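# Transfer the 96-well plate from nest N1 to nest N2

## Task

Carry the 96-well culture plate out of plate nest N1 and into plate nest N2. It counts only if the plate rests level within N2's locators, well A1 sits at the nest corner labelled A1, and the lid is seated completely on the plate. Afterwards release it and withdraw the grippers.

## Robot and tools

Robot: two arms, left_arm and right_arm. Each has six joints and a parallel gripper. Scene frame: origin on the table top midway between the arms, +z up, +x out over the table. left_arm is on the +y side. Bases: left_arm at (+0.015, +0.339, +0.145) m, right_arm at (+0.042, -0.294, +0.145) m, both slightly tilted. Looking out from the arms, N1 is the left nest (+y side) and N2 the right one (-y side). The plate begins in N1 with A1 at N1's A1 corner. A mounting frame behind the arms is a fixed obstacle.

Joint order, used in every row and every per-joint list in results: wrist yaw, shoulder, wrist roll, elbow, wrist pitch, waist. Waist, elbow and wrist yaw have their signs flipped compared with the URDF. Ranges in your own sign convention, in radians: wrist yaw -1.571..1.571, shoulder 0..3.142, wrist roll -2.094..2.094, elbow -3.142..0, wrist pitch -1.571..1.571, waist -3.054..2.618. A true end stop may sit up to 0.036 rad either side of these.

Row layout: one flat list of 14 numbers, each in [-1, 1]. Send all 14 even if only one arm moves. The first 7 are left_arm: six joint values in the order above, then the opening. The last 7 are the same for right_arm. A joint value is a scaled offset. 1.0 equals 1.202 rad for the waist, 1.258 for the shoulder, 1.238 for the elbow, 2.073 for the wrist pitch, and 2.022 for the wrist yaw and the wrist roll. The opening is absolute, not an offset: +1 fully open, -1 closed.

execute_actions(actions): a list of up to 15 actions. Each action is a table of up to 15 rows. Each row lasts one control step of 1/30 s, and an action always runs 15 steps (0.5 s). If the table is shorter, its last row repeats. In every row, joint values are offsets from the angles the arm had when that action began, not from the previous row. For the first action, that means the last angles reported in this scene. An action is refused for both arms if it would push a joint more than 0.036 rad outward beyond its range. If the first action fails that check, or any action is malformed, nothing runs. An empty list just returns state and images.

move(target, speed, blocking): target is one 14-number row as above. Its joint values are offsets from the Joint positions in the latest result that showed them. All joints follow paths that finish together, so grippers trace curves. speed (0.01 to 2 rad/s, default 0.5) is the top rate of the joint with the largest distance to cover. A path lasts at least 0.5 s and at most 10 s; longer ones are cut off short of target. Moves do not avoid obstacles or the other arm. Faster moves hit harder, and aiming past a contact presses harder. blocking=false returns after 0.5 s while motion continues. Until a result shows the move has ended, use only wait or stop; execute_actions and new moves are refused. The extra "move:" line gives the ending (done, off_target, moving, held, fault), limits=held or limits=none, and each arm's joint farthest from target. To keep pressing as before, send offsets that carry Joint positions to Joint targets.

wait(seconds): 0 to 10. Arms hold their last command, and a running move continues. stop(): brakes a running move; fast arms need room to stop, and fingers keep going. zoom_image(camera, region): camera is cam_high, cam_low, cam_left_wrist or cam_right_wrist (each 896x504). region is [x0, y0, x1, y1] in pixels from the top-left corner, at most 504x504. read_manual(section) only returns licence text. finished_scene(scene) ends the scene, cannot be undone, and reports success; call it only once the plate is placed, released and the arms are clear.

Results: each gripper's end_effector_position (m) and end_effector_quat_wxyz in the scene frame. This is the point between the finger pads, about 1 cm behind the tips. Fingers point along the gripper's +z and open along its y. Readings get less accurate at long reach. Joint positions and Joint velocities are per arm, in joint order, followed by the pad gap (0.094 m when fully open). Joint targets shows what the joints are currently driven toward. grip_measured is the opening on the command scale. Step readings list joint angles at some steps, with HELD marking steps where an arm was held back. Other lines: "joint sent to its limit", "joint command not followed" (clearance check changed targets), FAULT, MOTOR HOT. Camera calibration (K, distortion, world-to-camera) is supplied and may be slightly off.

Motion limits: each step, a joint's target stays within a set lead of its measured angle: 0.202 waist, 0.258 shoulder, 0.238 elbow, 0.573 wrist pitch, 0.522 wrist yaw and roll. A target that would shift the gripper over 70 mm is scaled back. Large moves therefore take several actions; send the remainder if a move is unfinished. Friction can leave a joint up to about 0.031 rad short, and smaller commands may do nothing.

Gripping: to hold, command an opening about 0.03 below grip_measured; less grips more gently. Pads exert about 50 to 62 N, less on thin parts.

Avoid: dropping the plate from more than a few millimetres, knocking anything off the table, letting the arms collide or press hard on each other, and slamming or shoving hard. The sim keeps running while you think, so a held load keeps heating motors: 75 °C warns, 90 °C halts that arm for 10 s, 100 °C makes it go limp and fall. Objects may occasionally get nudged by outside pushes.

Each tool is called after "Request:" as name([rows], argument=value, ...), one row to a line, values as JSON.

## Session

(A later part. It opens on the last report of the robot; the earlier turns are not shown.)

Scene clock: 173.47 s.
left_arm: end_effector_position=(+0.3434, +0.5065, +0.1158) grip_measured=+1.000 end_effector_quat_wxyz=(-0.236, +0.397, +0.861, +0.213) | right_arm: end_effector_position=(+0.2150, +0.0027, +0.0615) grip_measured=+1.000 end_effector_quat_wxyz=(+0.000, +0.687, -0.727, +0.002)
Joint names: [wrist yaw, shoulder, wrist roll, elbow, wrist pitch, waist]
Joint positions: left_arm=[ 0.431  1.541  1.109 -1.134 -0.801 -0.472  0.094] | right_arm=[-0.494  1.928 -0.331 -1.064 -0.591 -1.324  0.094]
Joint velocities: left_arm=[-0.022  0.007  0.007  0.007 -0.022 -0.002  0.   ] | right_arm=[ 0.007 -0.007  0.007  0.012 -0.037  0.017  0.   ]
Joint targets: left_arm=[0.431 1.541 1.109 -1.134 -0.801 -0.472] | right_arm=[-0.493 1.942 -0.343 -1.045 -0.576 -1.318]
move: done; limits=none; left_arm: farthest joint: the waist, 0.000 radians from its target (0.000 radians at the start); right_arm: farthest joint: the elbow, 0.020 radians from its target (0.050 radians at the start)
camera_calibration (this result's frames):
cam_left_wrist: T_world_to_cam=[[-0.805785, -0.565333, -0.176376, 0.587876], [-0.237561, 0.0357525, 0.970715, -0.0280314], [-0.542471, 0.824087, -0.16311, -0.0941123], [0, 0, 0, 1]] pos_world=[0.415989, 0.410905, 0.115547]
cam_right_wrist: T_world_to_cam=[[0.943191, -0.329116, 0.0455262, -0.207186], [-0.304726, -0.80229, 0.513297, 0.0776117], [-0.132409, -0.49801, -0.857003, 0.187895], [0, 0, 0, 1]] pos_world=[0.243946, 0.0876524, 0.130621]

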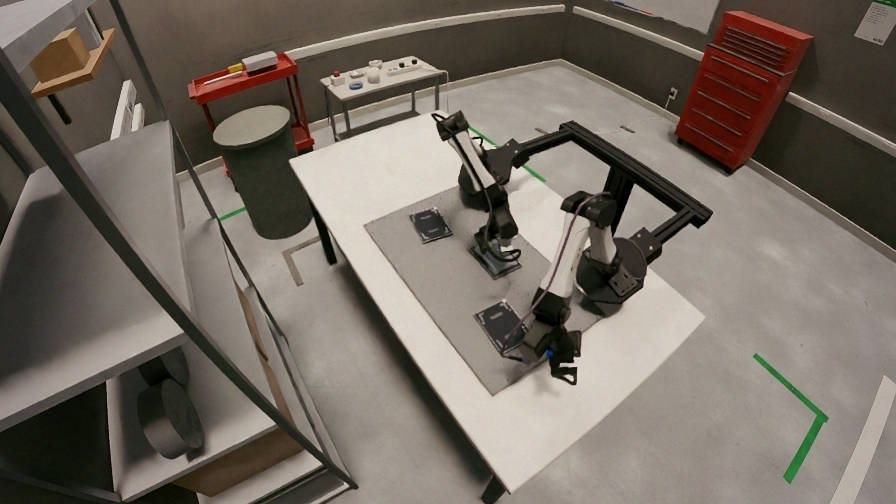

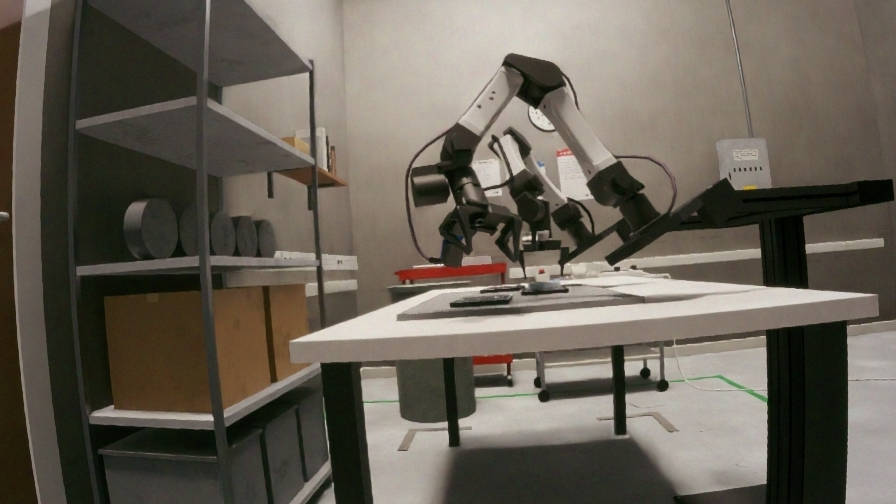

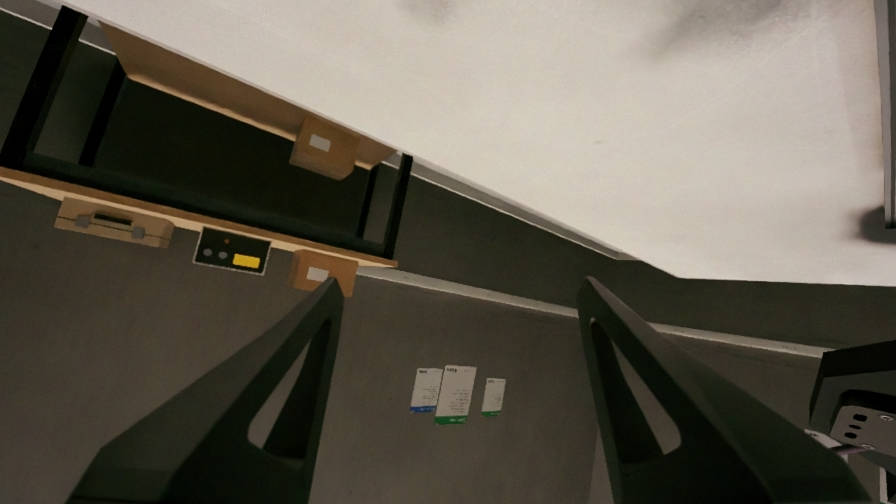

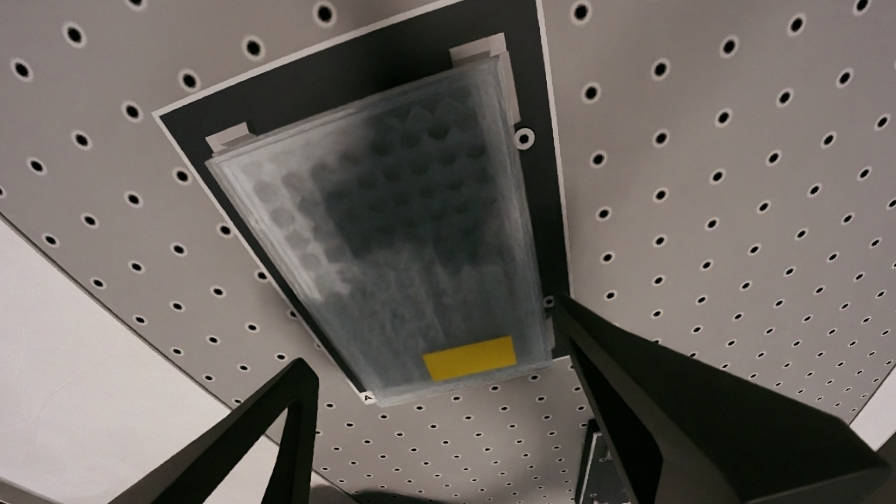

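Request:
move(target=[0,0,0,0,0,0,1, 0,0.050,-0.012,-0.035,0.022,0.021,1], speed=0.06)

Scene clock: 187.43 s.
left_arm: end_effector_position=(+0.3434, +0.5065, +0.1158) grip_measured=+1.000 end_effector_quat_wxyz=(-0.236, +0.397, +0.861, +0.213) | right_arm: end_effector_position=(+0.2178, +0.0074, +0.0491) grip_measured=+1.000 end_effector_quat_wxyz=(+0.002, +0.685, -0.729, +0.004)
Joint names: [wrist yaw, shoulder, wrist roll, elbow, wrist pitch, waist]
Joint positions: left_arm=[ 0.431  1.541  1.109 -1.134 -0.801 -0.472  0.094] | right_arm=[-0.494  1.974 -0.343 -1.084 -0.56  -1.305  0.094]
Joint velocities: left_arm=[ 0.095 -0.002 -0.037  0.012 -0.051  0.007  0.   ] | right_arm=[-0.051 -0.002  0.051 -0.002  0.051 -0.012  0.   ]
Joint targets: left_arm=[0.431 1.541 1.109 -1.134 -0.801 -0.472] | right_arm=[-0.494 1.991 -0.355 -1.108 -0.545 -1.299]
move: off_target (right_arm); limits=none; left_arm: farthest joint: the waist, 0.000 radians from its target (0.000 radians at the start); right_arm: farthest joint: the elbow, 0.024 radians from its target (0.043 radians at the start)
camera_calibration (this result's frames):
cam_left_wrist: T_world_to_cam=[[-0.805785, -0.565333, -0.176376, 0.587876], [-0.237561, 0.0357525, 0.970715, -0.0280314], [-0.542471, 0.824087, -0.16311, -0.0941123], [0, 0, 0, 1]] pos_world=[0.415989, 0.410905, 0.115547]
cam_right_wrist: T_world_to_cam=[[0.941021, -0.335001, 0.0474661, -0.2073], [-0.309996, -0.797429, 0.517696, 0.089529], [-0.135578, -0.501877, -0.854247, 0.180593], [0, 0, 0, 1]] pos_world=[0.247312, 0.0925828, 0.117762]

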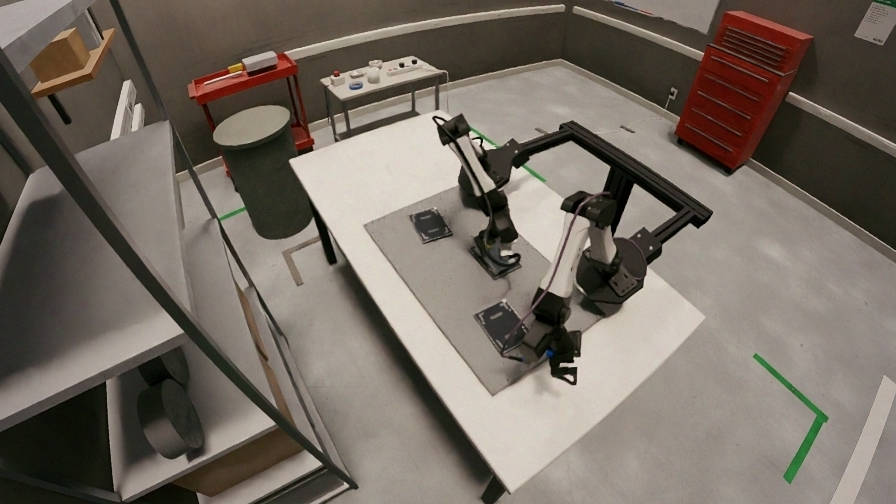

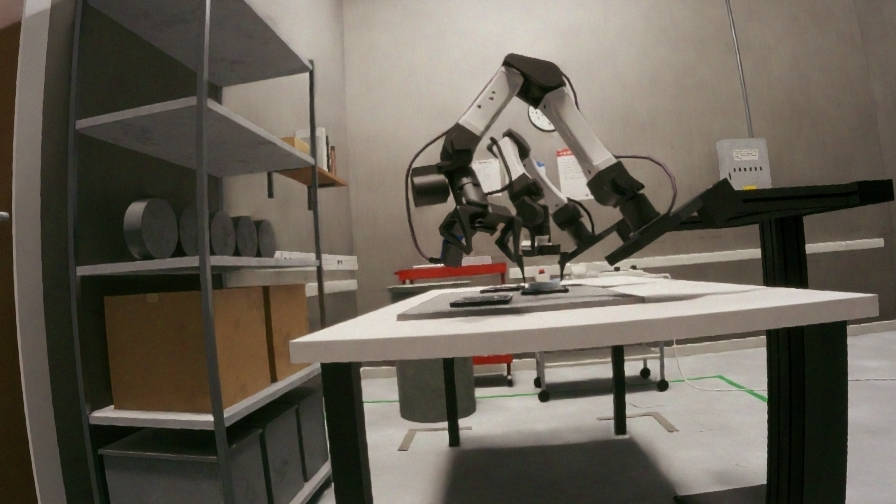

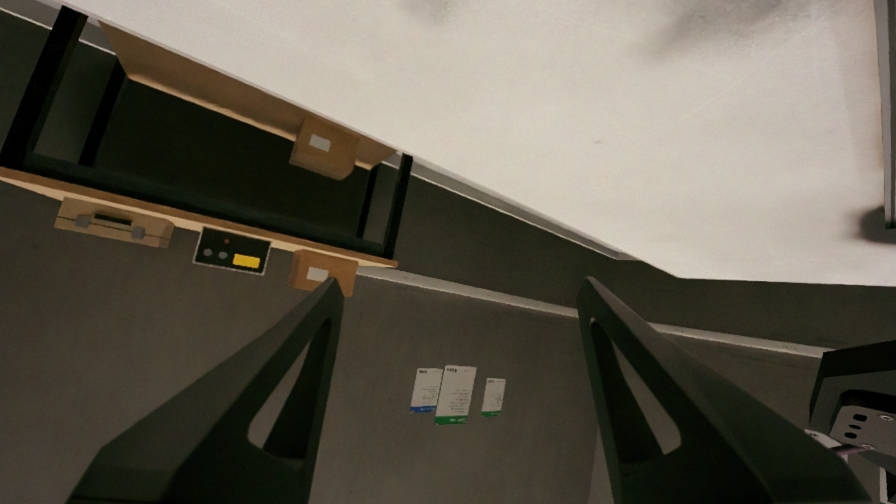

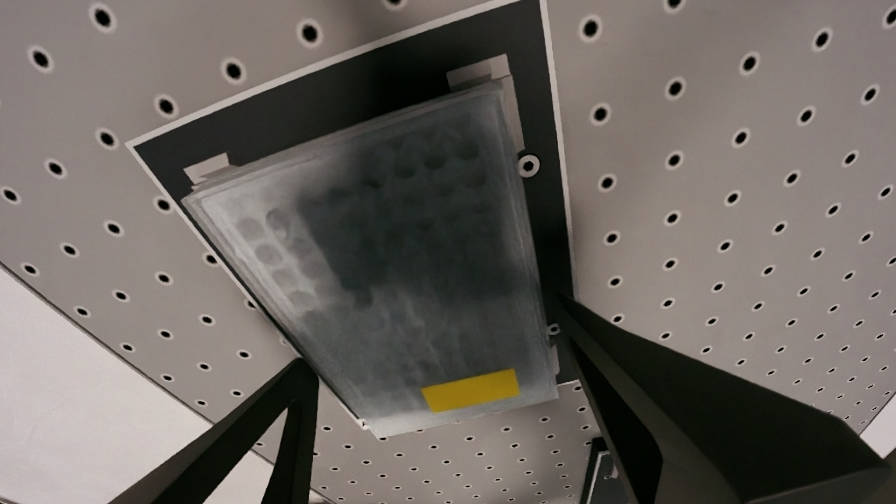

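Request:
move(target=[0,0,0,0,0,0,1, 0,0,0,0,0,-0.016,1], speed=0.02)

Scene clock: 192.20 s.
left_arm: end_effector_position=(+0.3434, +0.5065, +0.1158) grip_measured=+1.000 end_effector_quat_wxyz=(-0.236, +0.397, +0.861, +0.213) | right_arm: end_effector_position=(+0.2154, +0.0094, +0.0506) grip_measured=+1.000 end_effector_quat_wxyz=(+0.000, +0.688, -0.726, +0.002)
Joint names: [wrist yaw, shoulder, wrist roll, elbow, wrist pitch, waist]
Joint positions: left_arm=[ 0.431  1.541  1.109 -1.134 -0.801 -0.472  0.094] | right_arm=[-0.494  1.974 -0.344 -1.084 -0.56  -1.315  0.094]
Joint velocities: left_arm=[ 0.037 -0.017 -0.007  0.012  0.022  0.012  0.   ] | right_arm=[ 0.007  0.002  0.022 -0.002 -0.037 -0.012  0.   ]
Joint targets: left_arm=[0.431 1.541 1.109 -1.134 -0.801 -0.472] | right_arm=[-0.494 1.974 -0.343 -1.084 -0.560 -1.324]
move: done; limits=none; left_arm: farthest joint: the waist, 0.000 radians from its target (0.000 radians at the start); right_arm: farthest joint: the waist, 0.009 radians from its target (0.019 radians at the start)
camera_calibration (this result's frames):
cam_left_wrist: T_world_to_cam=[[-0.805785, -0.565333, -0.176376, 0.587876], [-0.237561, 0.0357525, 0.970715, -0.0280314], [-0.542471, 0.824087, -0.16311, -0.0941123], [0, 0, 0, 1]] pos_world=[0.415989, 0.410905, 0.115547]
cam_right_wrist: T_world_to_cam=[[0.943943, -0.326806, 0.0465841, -0.205089], [-0.303243, -0.802678, 0.513568, 0.0883805], [-0.130445, -0.498905, -0.856783, 0.181518], [0, 0, 0, 1]] pos_world=[0.244071, 0.094477, 0.119686]

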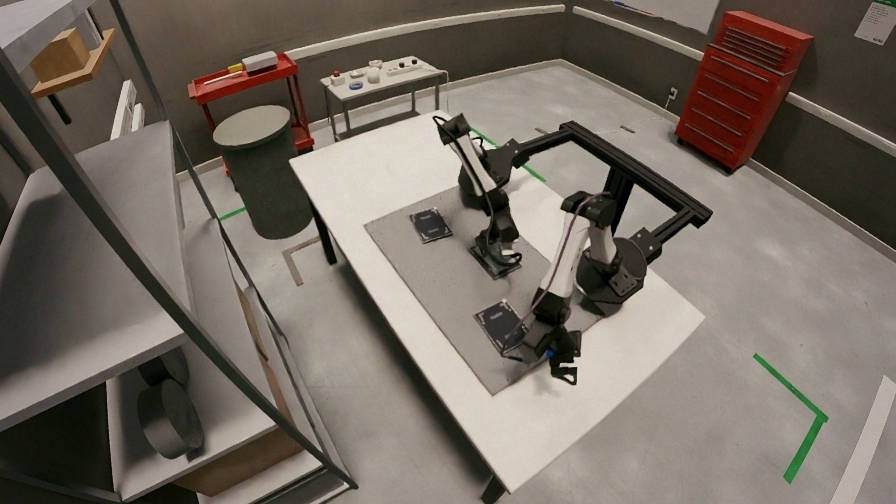

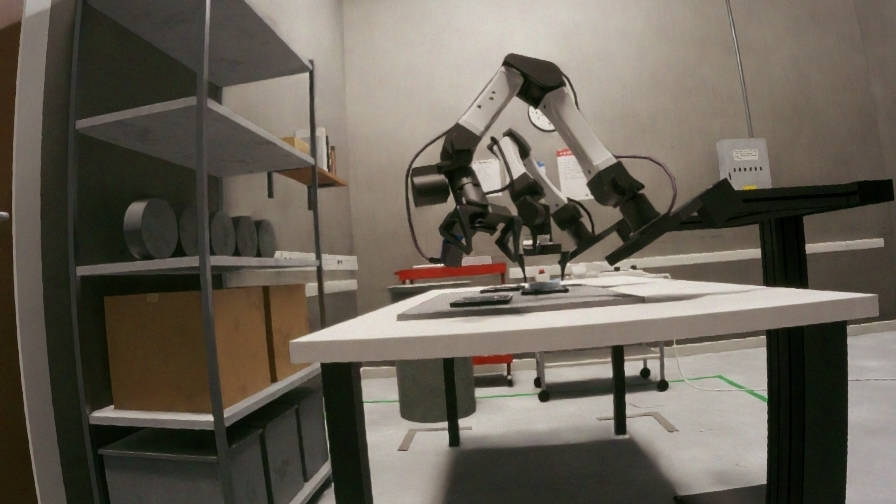

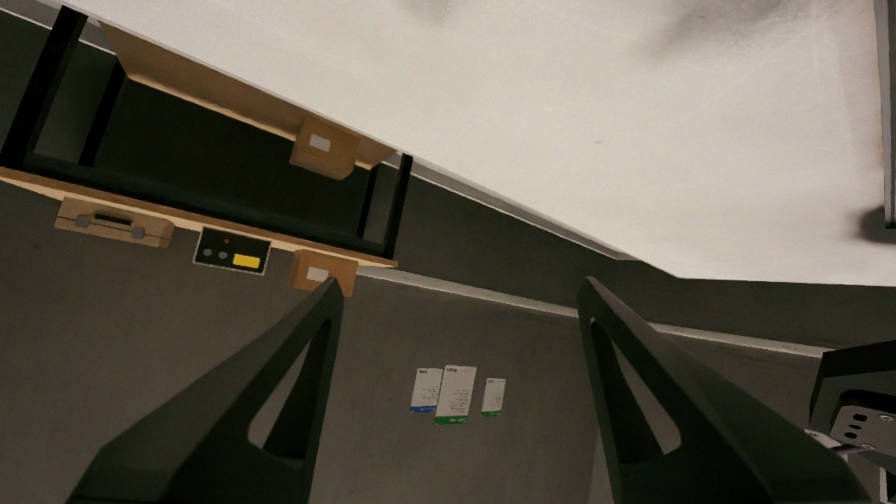

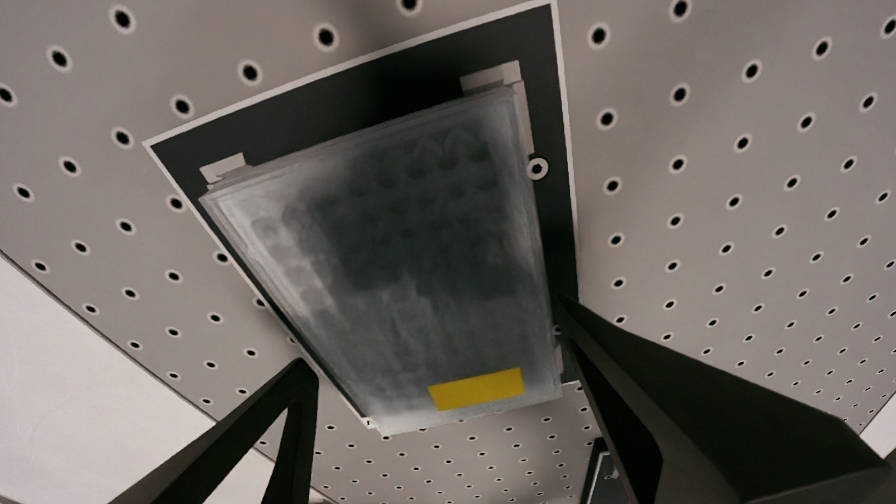

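Request:
move(target=[0,0,0,0,0,0,1, 0,0.040,0,0,0.030,0.012,1], speed=0.03)

Scene clock: 197.67 s.
left_arm: end_effector_position=(+0.3434, +0.5065, +0.1158) grip_measured=+1.000 end_effector_quat_wxyz=(-0.236, +0.397, +0.861, +0.213) | right_arm: end_effector_position=(+0.2146, +0.0141, +0.0401) grip_measured=+1.000 end_effector_quat_wxyz=(-0.004, +0.683, -0.730, +0.001)
Joint names: [wrist yaw, shoulder, wrist roll, elbow, wrist pitch, waist]
Joint positions: left_arm=[ 0.431  1.541  1.109 -1.134 -0.801 -0.472  0.094] | right_arm=[-0.494  2.008 -0.344 -1.084 -0.512 -1.307  0.094]
Joint velocities: left_arm=[ 0.037  0.002  0.007  0.002 -0.095  0.007  0.   ] | right_arm=[ 0.022  0.007  0.037 -0.007  0.022  0.012  0.   ]
Joint targets: left_arm=[0.431 1.541 1.109 -1.134 -0.801 -0.472] | right_arm=[-0.494 2.025 -0.344 -1.084 -0.497 -1.301]
move: done; limits=none; left_arm: farthest joint: the waist, 0.000 radians from its target (0.000 radians at the start); right_arm: farthest joint: the shoulder, 0.016 radians from its target (0.050 radians at the start)
camera_calibration (this result's frames):
cam_left_wrist: T_world_to_cam=[[-0.805785, -0.565333, -0.176376, 0.587876], [-0.237561, 0.0357525, 0.970715, -0.0280314], [-0.542471, 0.824087, -0.16311, -0.0941123], [0, 0, 0, 1]] pos_world=[0.415989, 0.410905, 0.115547]
cam_right_wrist: T_world_to_cam=[[0.939367, -0.339528, 0.0480728, -0.201262], [-0.315943, -0.802441, 0.506229, 0.100332], [-0.133303, -0.490723, -0.861058, 0.17543], [0, 0, 0, 1]] pos_world=[0.244143, 0.0982641, 0.10994]

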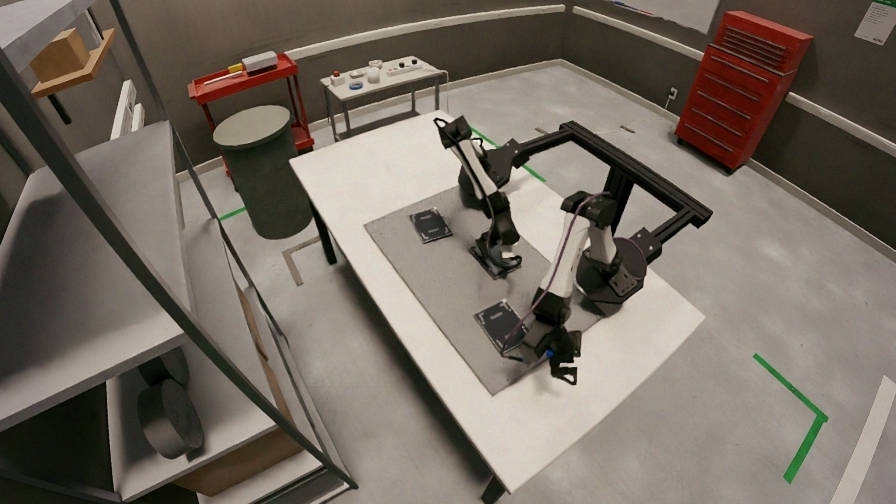

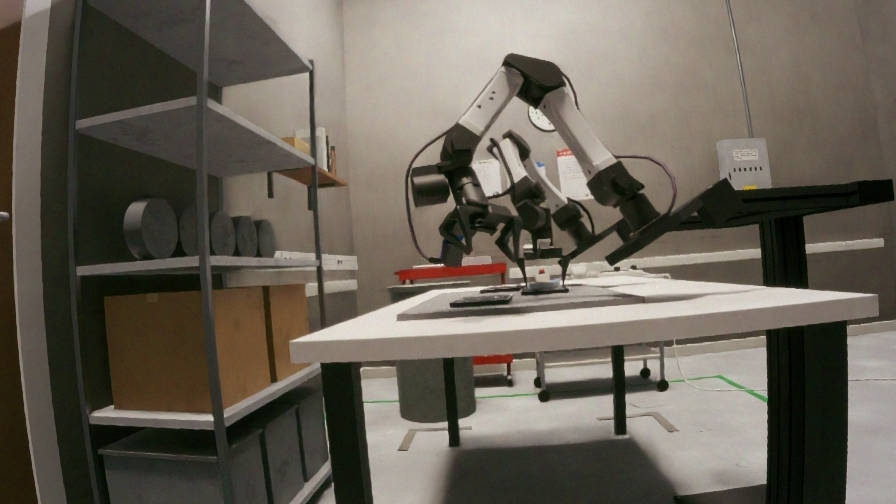

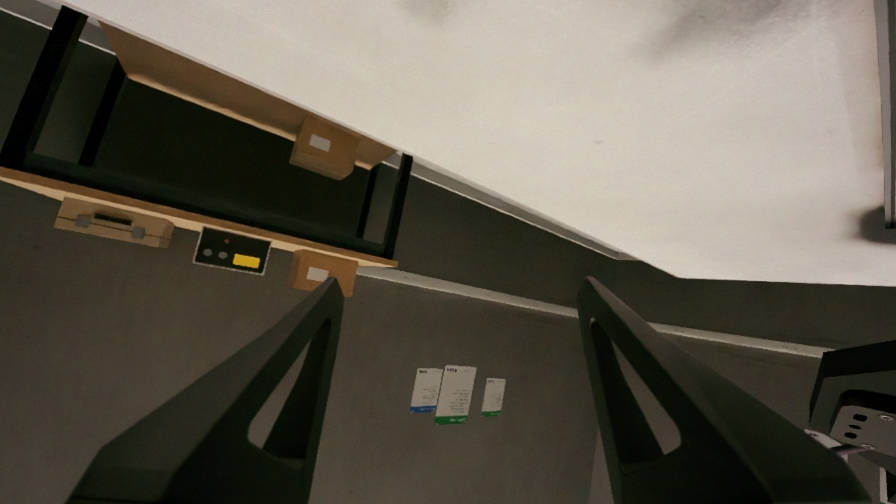

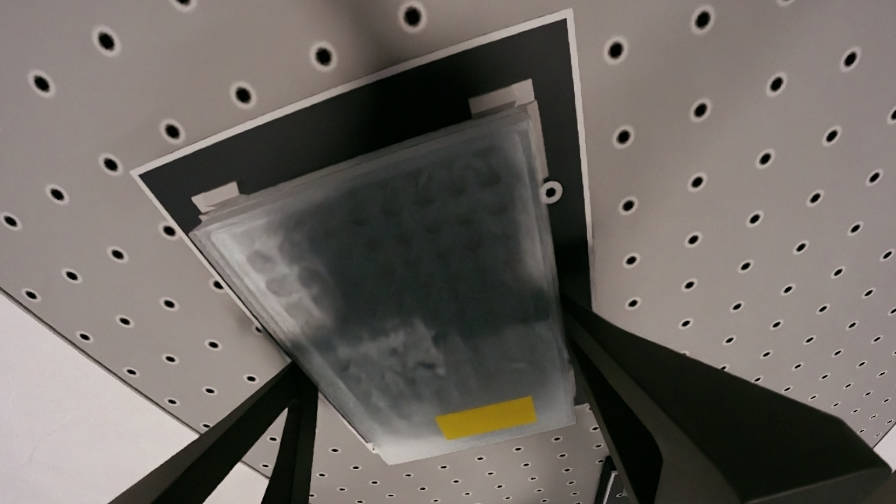

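Request:
move(target=[0,0,0,0,0,0,1, 0,0.021,0,0,0.011,0,1], speed=0.02)

Scene clock: 201.63 s.
left_arm: end_effector_position=(+0.3434, +0.5065, +0.1158) grip_measured=+1.000 end_effector_quat_wxyz=(-0.236, +0.397, +0.861, +0.213) | right_arm: end_effector_position=(+0.2154, +0.0158, +0.0401) grip_measured=+1.000 end_effector_quat_wxyz=(-0.007, +0.682, -0.732, -0.000)
Joint names: [wrist yaw, shoulder, wrist roll, elbow, wrist pitch, waist]
Joint positions: left_arm=[ 0.431  1.541  1.109 -1.134 -0.801 -0.472  0.094] | right_arm=[-0.494  2.008 -0.344 -1.084 -0.504 -1.307  0.094]
Joint velocities: left_arm=[ 0.095  0.007 -0.051  0.002  0.022 -0.002  0.   ] | right_arm=[ 0.022  0.007 -0.081  0.007 -0.022  0.012  0.   ]
Joint targets: left_arm=[0.431 1.541 1.109 -1.134 -0.801 -0.472] | right_arm=[-0.494 2.034 -0.344 -1.084 -0.489 -1.307]
move: off_target (right_arm); limits=none; left_arm: farthest joint: the waist, 0.000 radians from its target (0.000 radians at the start); right_arm: farthest joint: the shoulder, 0.027 radians from its target (0.027 radians at the start)
camera_calibration (this result's frames):
cam_left_wrist: T_world_to_cam=[[-0.805785, -0.565333, -0.176376, 0.587876], [-0.237561, 0.0357525, 0.970715, -0.0280314], [-0.542471, 0.824087, -0.16311, -0.0941123], [0, 0, 0, 1]] pos_world=[0.415989, 0.410905, 0.115547]
cam_right_wrist: T_world_to_cam=[[0.93788, -0.343552, 0.0485029, -0.20102], [-0.320584, -0.804612, 0.499826, 0.103243], [-0.13269, -0.484327, -0.864766, 0.176313], [0, 0, 0, 1]] pos_world=[0.245026, 0.0994029, 0.110616]

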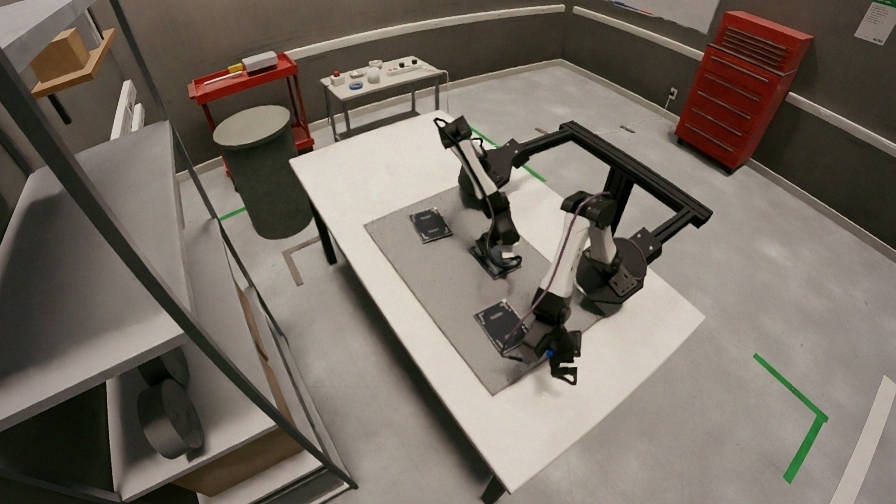

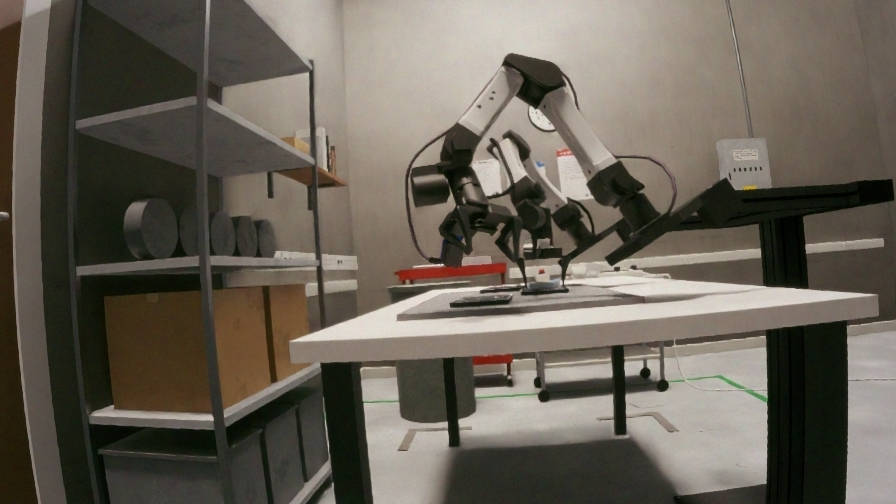

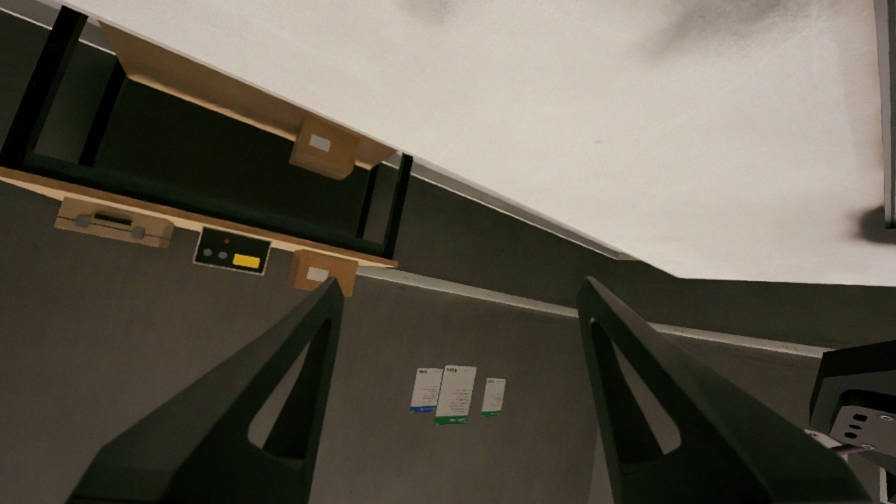

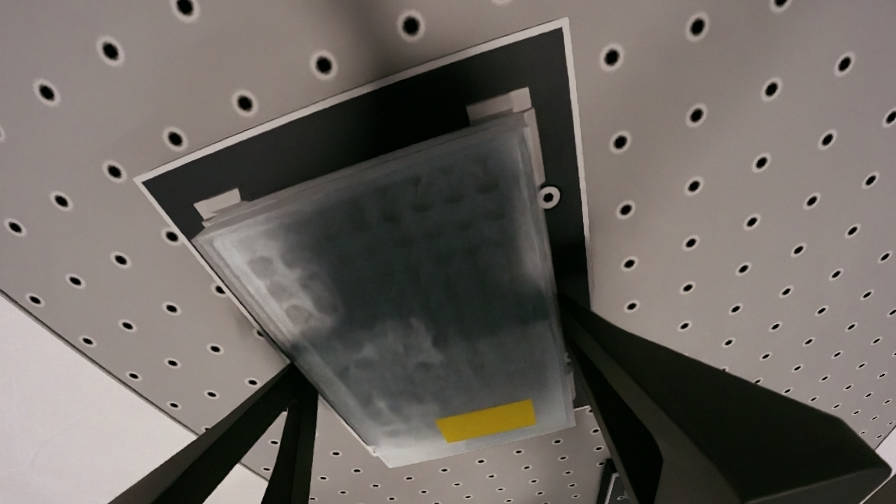

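Request:
execute_actions([
  [[0,0,0,0,0,0,1,0,-0.008,0,0,0,0,0.88]],
  [[0,0,0,0,0,0,1,0,-0.008,0,0,0,0,0.83]],
  [[0,0,0,0,0,0,1,0,0,0,0,0,0,0.75]],
  [[0,0,0,0,0,0,1,0,0,0,0,0,0,0.75]],
])

Scene clock: 206.07 s.
left_arm: end_effector_position=(+0.3434, +0.5065, +0.1158) grip_measured=+1.000 end_effector_quat_wxyz=(-0.236, +0.397, +0.861, +0.213) | right_arm: end_effector_position=(+0.2176, +0.0155, +0.0402) grip_measured=+0.791 end_effector_quat_wxyz=(-0.011, +0.681, -0.732, +0.005)
Joint names: [wrist yaw, shoulder, wrist roll, elbow, wrist pitch, waist]
Joint positions: left_arm=[ 0.431  1.541  1.109 -1.134 -0.801 -0.472  0.094] | right_arm=[-0.506  2.008 -0.344 -1.084 -0.501 -1.307  0.084]
Joint velocities: left_arm=[ 0.037 -0.002  0.051  0.007  0.11  -0.007  0.   ] | right_arm=[-0.037  0.007  0.037 -0.007  0.007 -0.007  0.   ]
Joint targets: left_arm=[0.431 1.541 1.109 -1.134 -0.801 -0.472] | right_arm=[-0.506 2.008 -0.344 -1.084 -0.501 -1.307]
Step readings (joint positions; steps 1 to 15: 1st action; 16 to 30: 2nd action; 31 to 45: 3rd action; 46 to 60: 4th action):
0: left_arm=[0.431 1.541 1.109 -1.134 -0.801 -0.472] | right_arm=[-0.494 2.008 -0.344 -1.084 -0.503 -1.307]
1: left_arm=[0.431 1.541 1.109 -1.134 -0.801 -0.472] | right_arm=[-0.494 2.008 -0.344 -1.084 -0.503 -1.307]
2: left_arm=[0.431 1.541 1.109 -1.134 -0.801 -0.472] | right_arm=[-0.497 2.008 -0.344 -1.084 -0.503 -1.307]
4: left_arm=[0.431 1.541 1.109 -1.134 -0.801 -0.472] | right_arm=[-0.500 2.008 -0.344 -1.084 -0.503 -1.307]
8: left_arm=[0.431 1.541 1.109 -1.134 -0.801 -0.472] | right_arm=[-0.500 2.008 -0.344 -1.084 -0.503 -1.307]
15: left_arm=[0.431 1.541 1.109 -1.134 -0.801 -0.472] | right_arm=[-0.500 2.008 -0.344 -1.084 -0.503 -1.307]
16: left_arm=[0.431 1.541 1.109 -1.134 -0.801 -0.472] | right_arm=[-0.503 2.008 -0.344 -1.084 -0.502 -1.307]
17: left_arm=[0.431 1.541 1.109 -1.134 -0.801 -0.472] | right_arm=[-0.505 2.008 -0.344 -1.084 -0.501 -1.307]
19: left_arm=[0.431 1.541 1.109 -1.134 -0.801 -0.472] | right_arm=[-0.506 2.008 -0.344 -1.084 -0.501 -1.307]
23: left_arm=[0.431 1.541 1.109 -1.134 -0.801 -0.472] | right_arm=[-0.506 2.008 -0.344 -1.084 -0.501 -1.307]
30: left_arm=[0.431 1.541 1.109 -1.134 -0.801 -0.472] | right_arm=[-0.506 2.008 -0.344 -1.084 -0.501 -1.307]
31: left_arm=[0.431 1.541 1.109 -1.134 -0.801 -0.472] | right_arm=[-0.506 2.008 -0.344 -1.084 -0.501 -1.307]
32: left_arm=[0.431 1.541 1.109 -1.134 -0.801 -0.472] | right_arm=[-0.506 2.008 -0.344 -1.084 -0.501 -1.307]
34: left_arm=[0.431 1.541 1.109 -1.134 -0.801 -0.472] | right_arm=[-0.506 2.008 -0.344 -1.084 -0.501 -1.307]
38: left_arm=[0.431 1.541 1.109 -1.134 -0.801 -0.472] | right_arm=[-0.506 2.008 -0.344 -1.084 -0.501 -1.307]
45: left_arm=[0.431 1.541 1.109 -1.134 -0.801 -0.472] | right_arm=[-0.506 2.008 -0.344 -1.084 -0.501 -1.307]
46: left_arm=[0.431 1.541 1.109 -1.134 -0.801 -0.472] | right_arm=[-0.506 2.008 -0.344 -1.084 -0.501 -1.307]
47: left_arm=[0.431 1.541 1.109 -1.134 -0.801 -0.472] | right_arm=[-0.506 2.008 -0.344 -1.084 -0.501 -1.307]
49: left_arm=[0.431 1.541 1.109 -1.134 -0.801 -0.472] | right_arm=[-0.506 2.008 -0.344 -1.084 -0.501 -1.307]
53: left_arm=[0.431 1.541 1.109 -1.134 -0.801 -0.472] | right_arm=[-0.506 2.008 -0.344 -1.084 -0.501 -1.307]
60: Joint positions above
camera_calibration (this result's frames):
cam_left_wrist: T_world_to_cam=[[-0.805785, -0.565333, -0.176376, 0.587876], [-0.237561, 0.0357525, 0.970715, -0.0280314], [-0.542471, 0.824087, -0.16311, -0.0941123], [0, 0, 0, 1]] pos_world=[0.415989, 0.410905, 0.115547]
cam_right_wrist: T_world_to_cam=[[0.936702, -0.344742, 0.0611762, -0.203451], [-0.327954, -0.802693, 0.498127, 0.105321], [-0.12262, -0.486659, -0.864943, 0.174333], [0, 0, 0, 1]] pos_world=[0.24649, 0.0992428, 0.110771]

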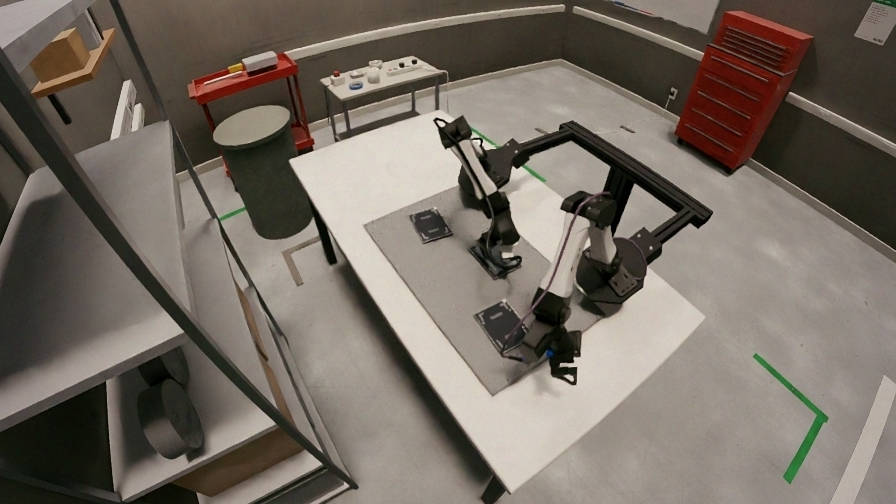

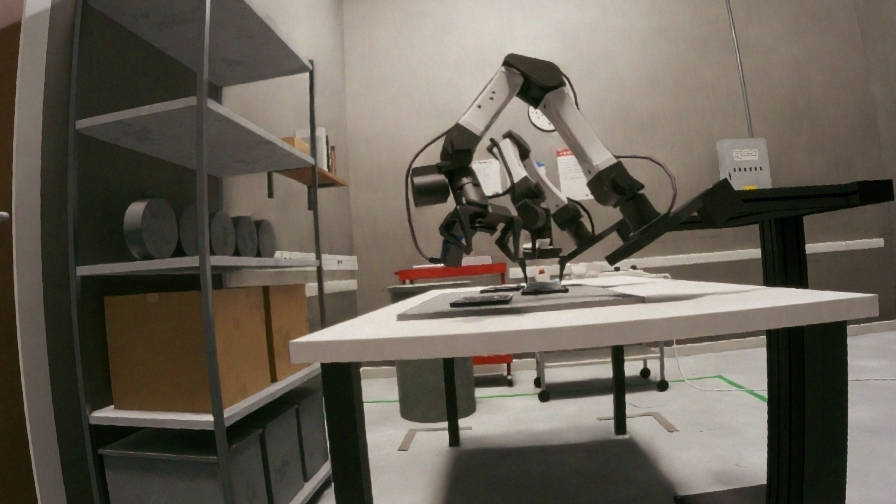

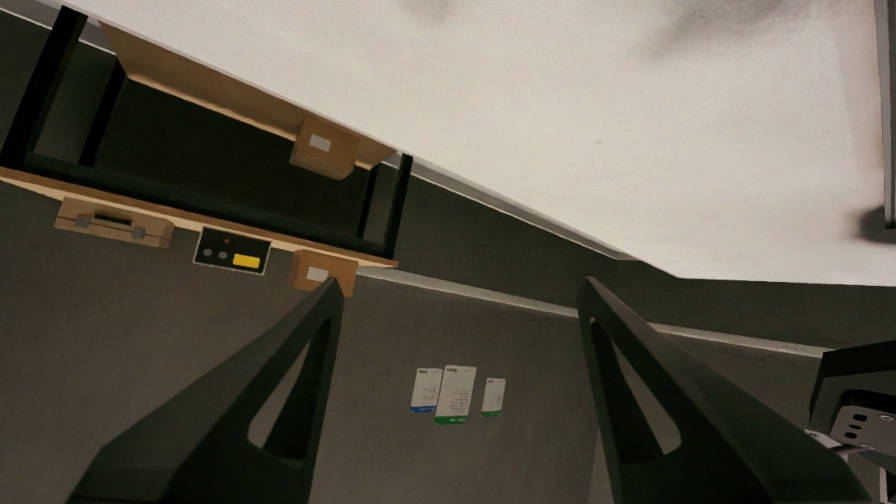

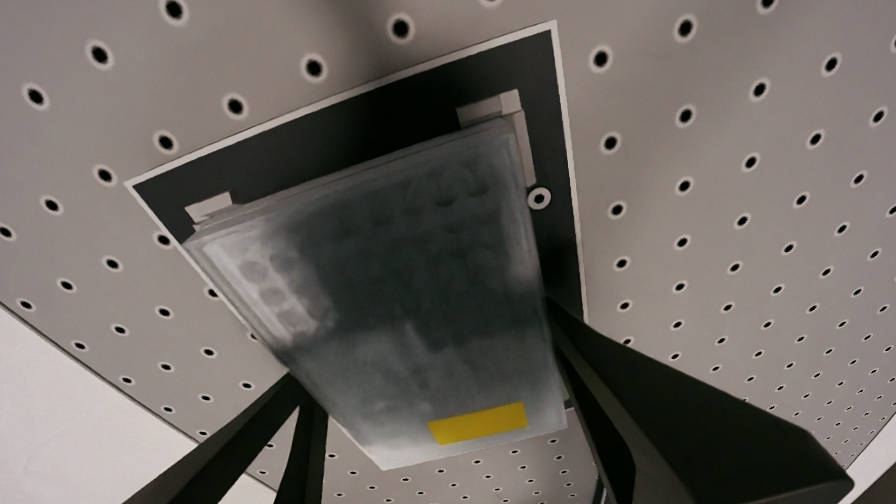

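Request:
move(target=[0,0,0,0,0,0,1, 0,-0.11,0,-0.029,-0.078,-0.03,0.75], speed=0.08)

Scene clock: 212.10 s.
left_arm: end_effector_position=(+0.3434, +0.5065, +0.1158) grip_measured=+1.000 end_effector_quat_wxyz=(-0.236, +0.397, +0.861, +0.213) | right_arm: end_effector_position=(+0.2241, +0.0053, +0.0778) grip_measured=+0.791 end_effector_quat_wxyz=(-0.009, +0.692, -0.721, +0.004)
Joint names: [wrist yaw, shoulder, wrist roll, elbow, wrist pitch, waist]
Joint positions: left_arm=[ 0.431  1.541  1.109 -1.134 -0.801 -0.472  0.094] | right_arm=[-0.506  1.893 -0.344 -1.096 -0.646 -1.333  0.084]
Joint velocities: left_arm=[ 0.007  0.007 -0.037 -0.012 -0.037 -0.007  0.   ] | right_arm=[ 0.007 -0.012 -0.007 -0.007 -0.066  0.017 -0.   ]
Joint targets: left_arm=[0.431 1.541 1.109 -1.134 -0.801 -0.472] | right_arm=[-0.506 1.869 -0.344 -1.120 -0.663 -1.343]
move: off_target (right_arm); limits=none; left_arm: farthest joint: the waist, 0.000 radians from its target (0.000 radians at the start); right_arm: farthest joint: the elbow, 0.024 radians from its target (0.036 radians at the start)
camera_calibration (this result's frames):
cam_left_wrist: T_world_to_cam=[[-0.805785, -0.565333, -0.176376, 0.587876], [-0.237561, 0.0357525, 0.970715, -0.0280314], [-0.542471, 0.824087, -0.16311, -0.0941123], [0, 0, 0, 1]] pos_world=[0.415989, 0.410905, 0.115547]
cam_right_wrist: T_world_to_cam=[[0.947137, -0.315562, 0.0578933, -0.217552], [-0.300915, -0.811183, 0.501431, 0.0742061], [-0.11127, -0.492345, -0.863259, 0.200093], [0, 0, 0, 1]] pos_world=[0.250646, 0.0900584, 0.148118]

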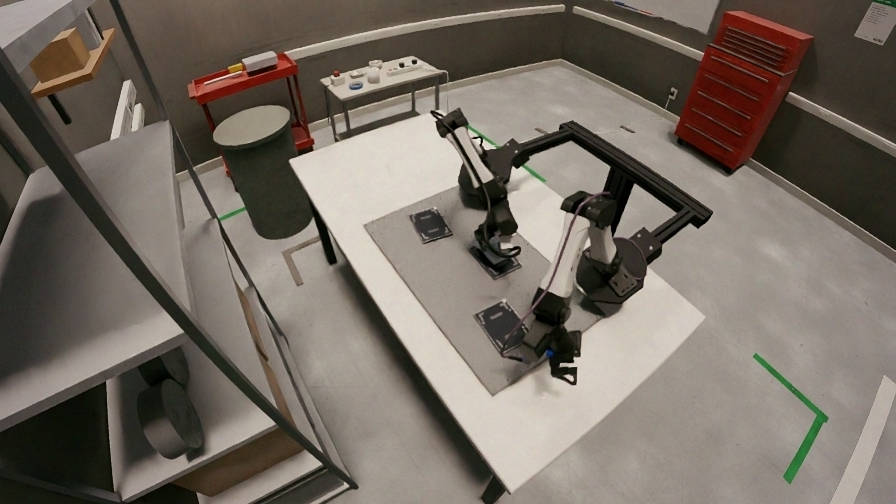

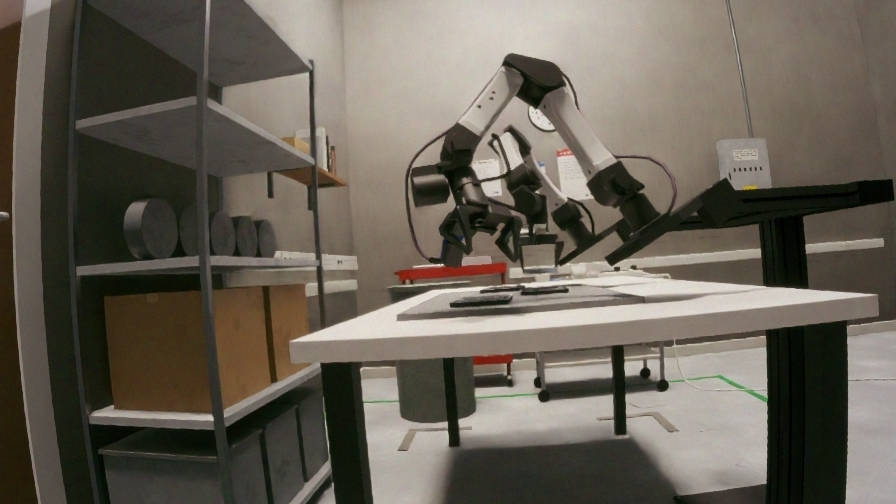

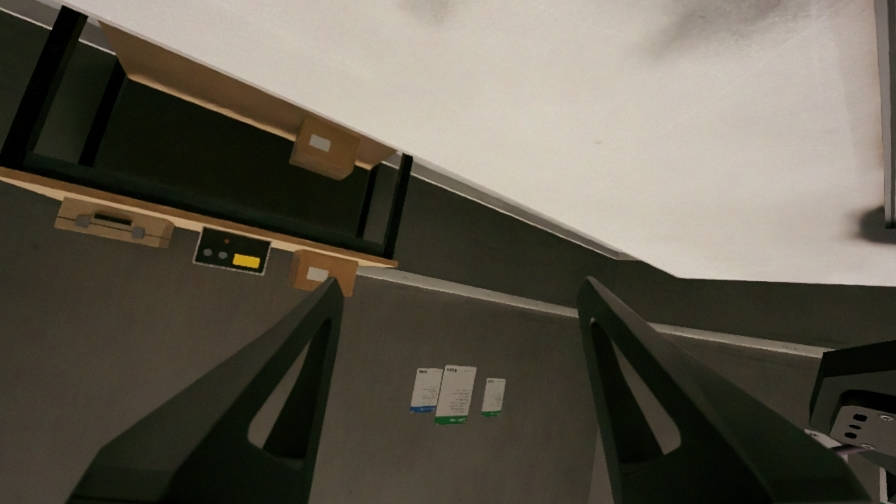

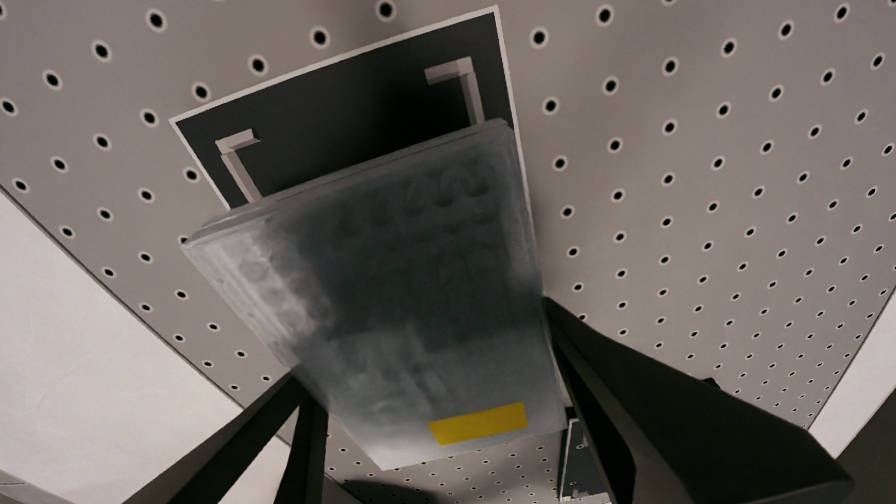

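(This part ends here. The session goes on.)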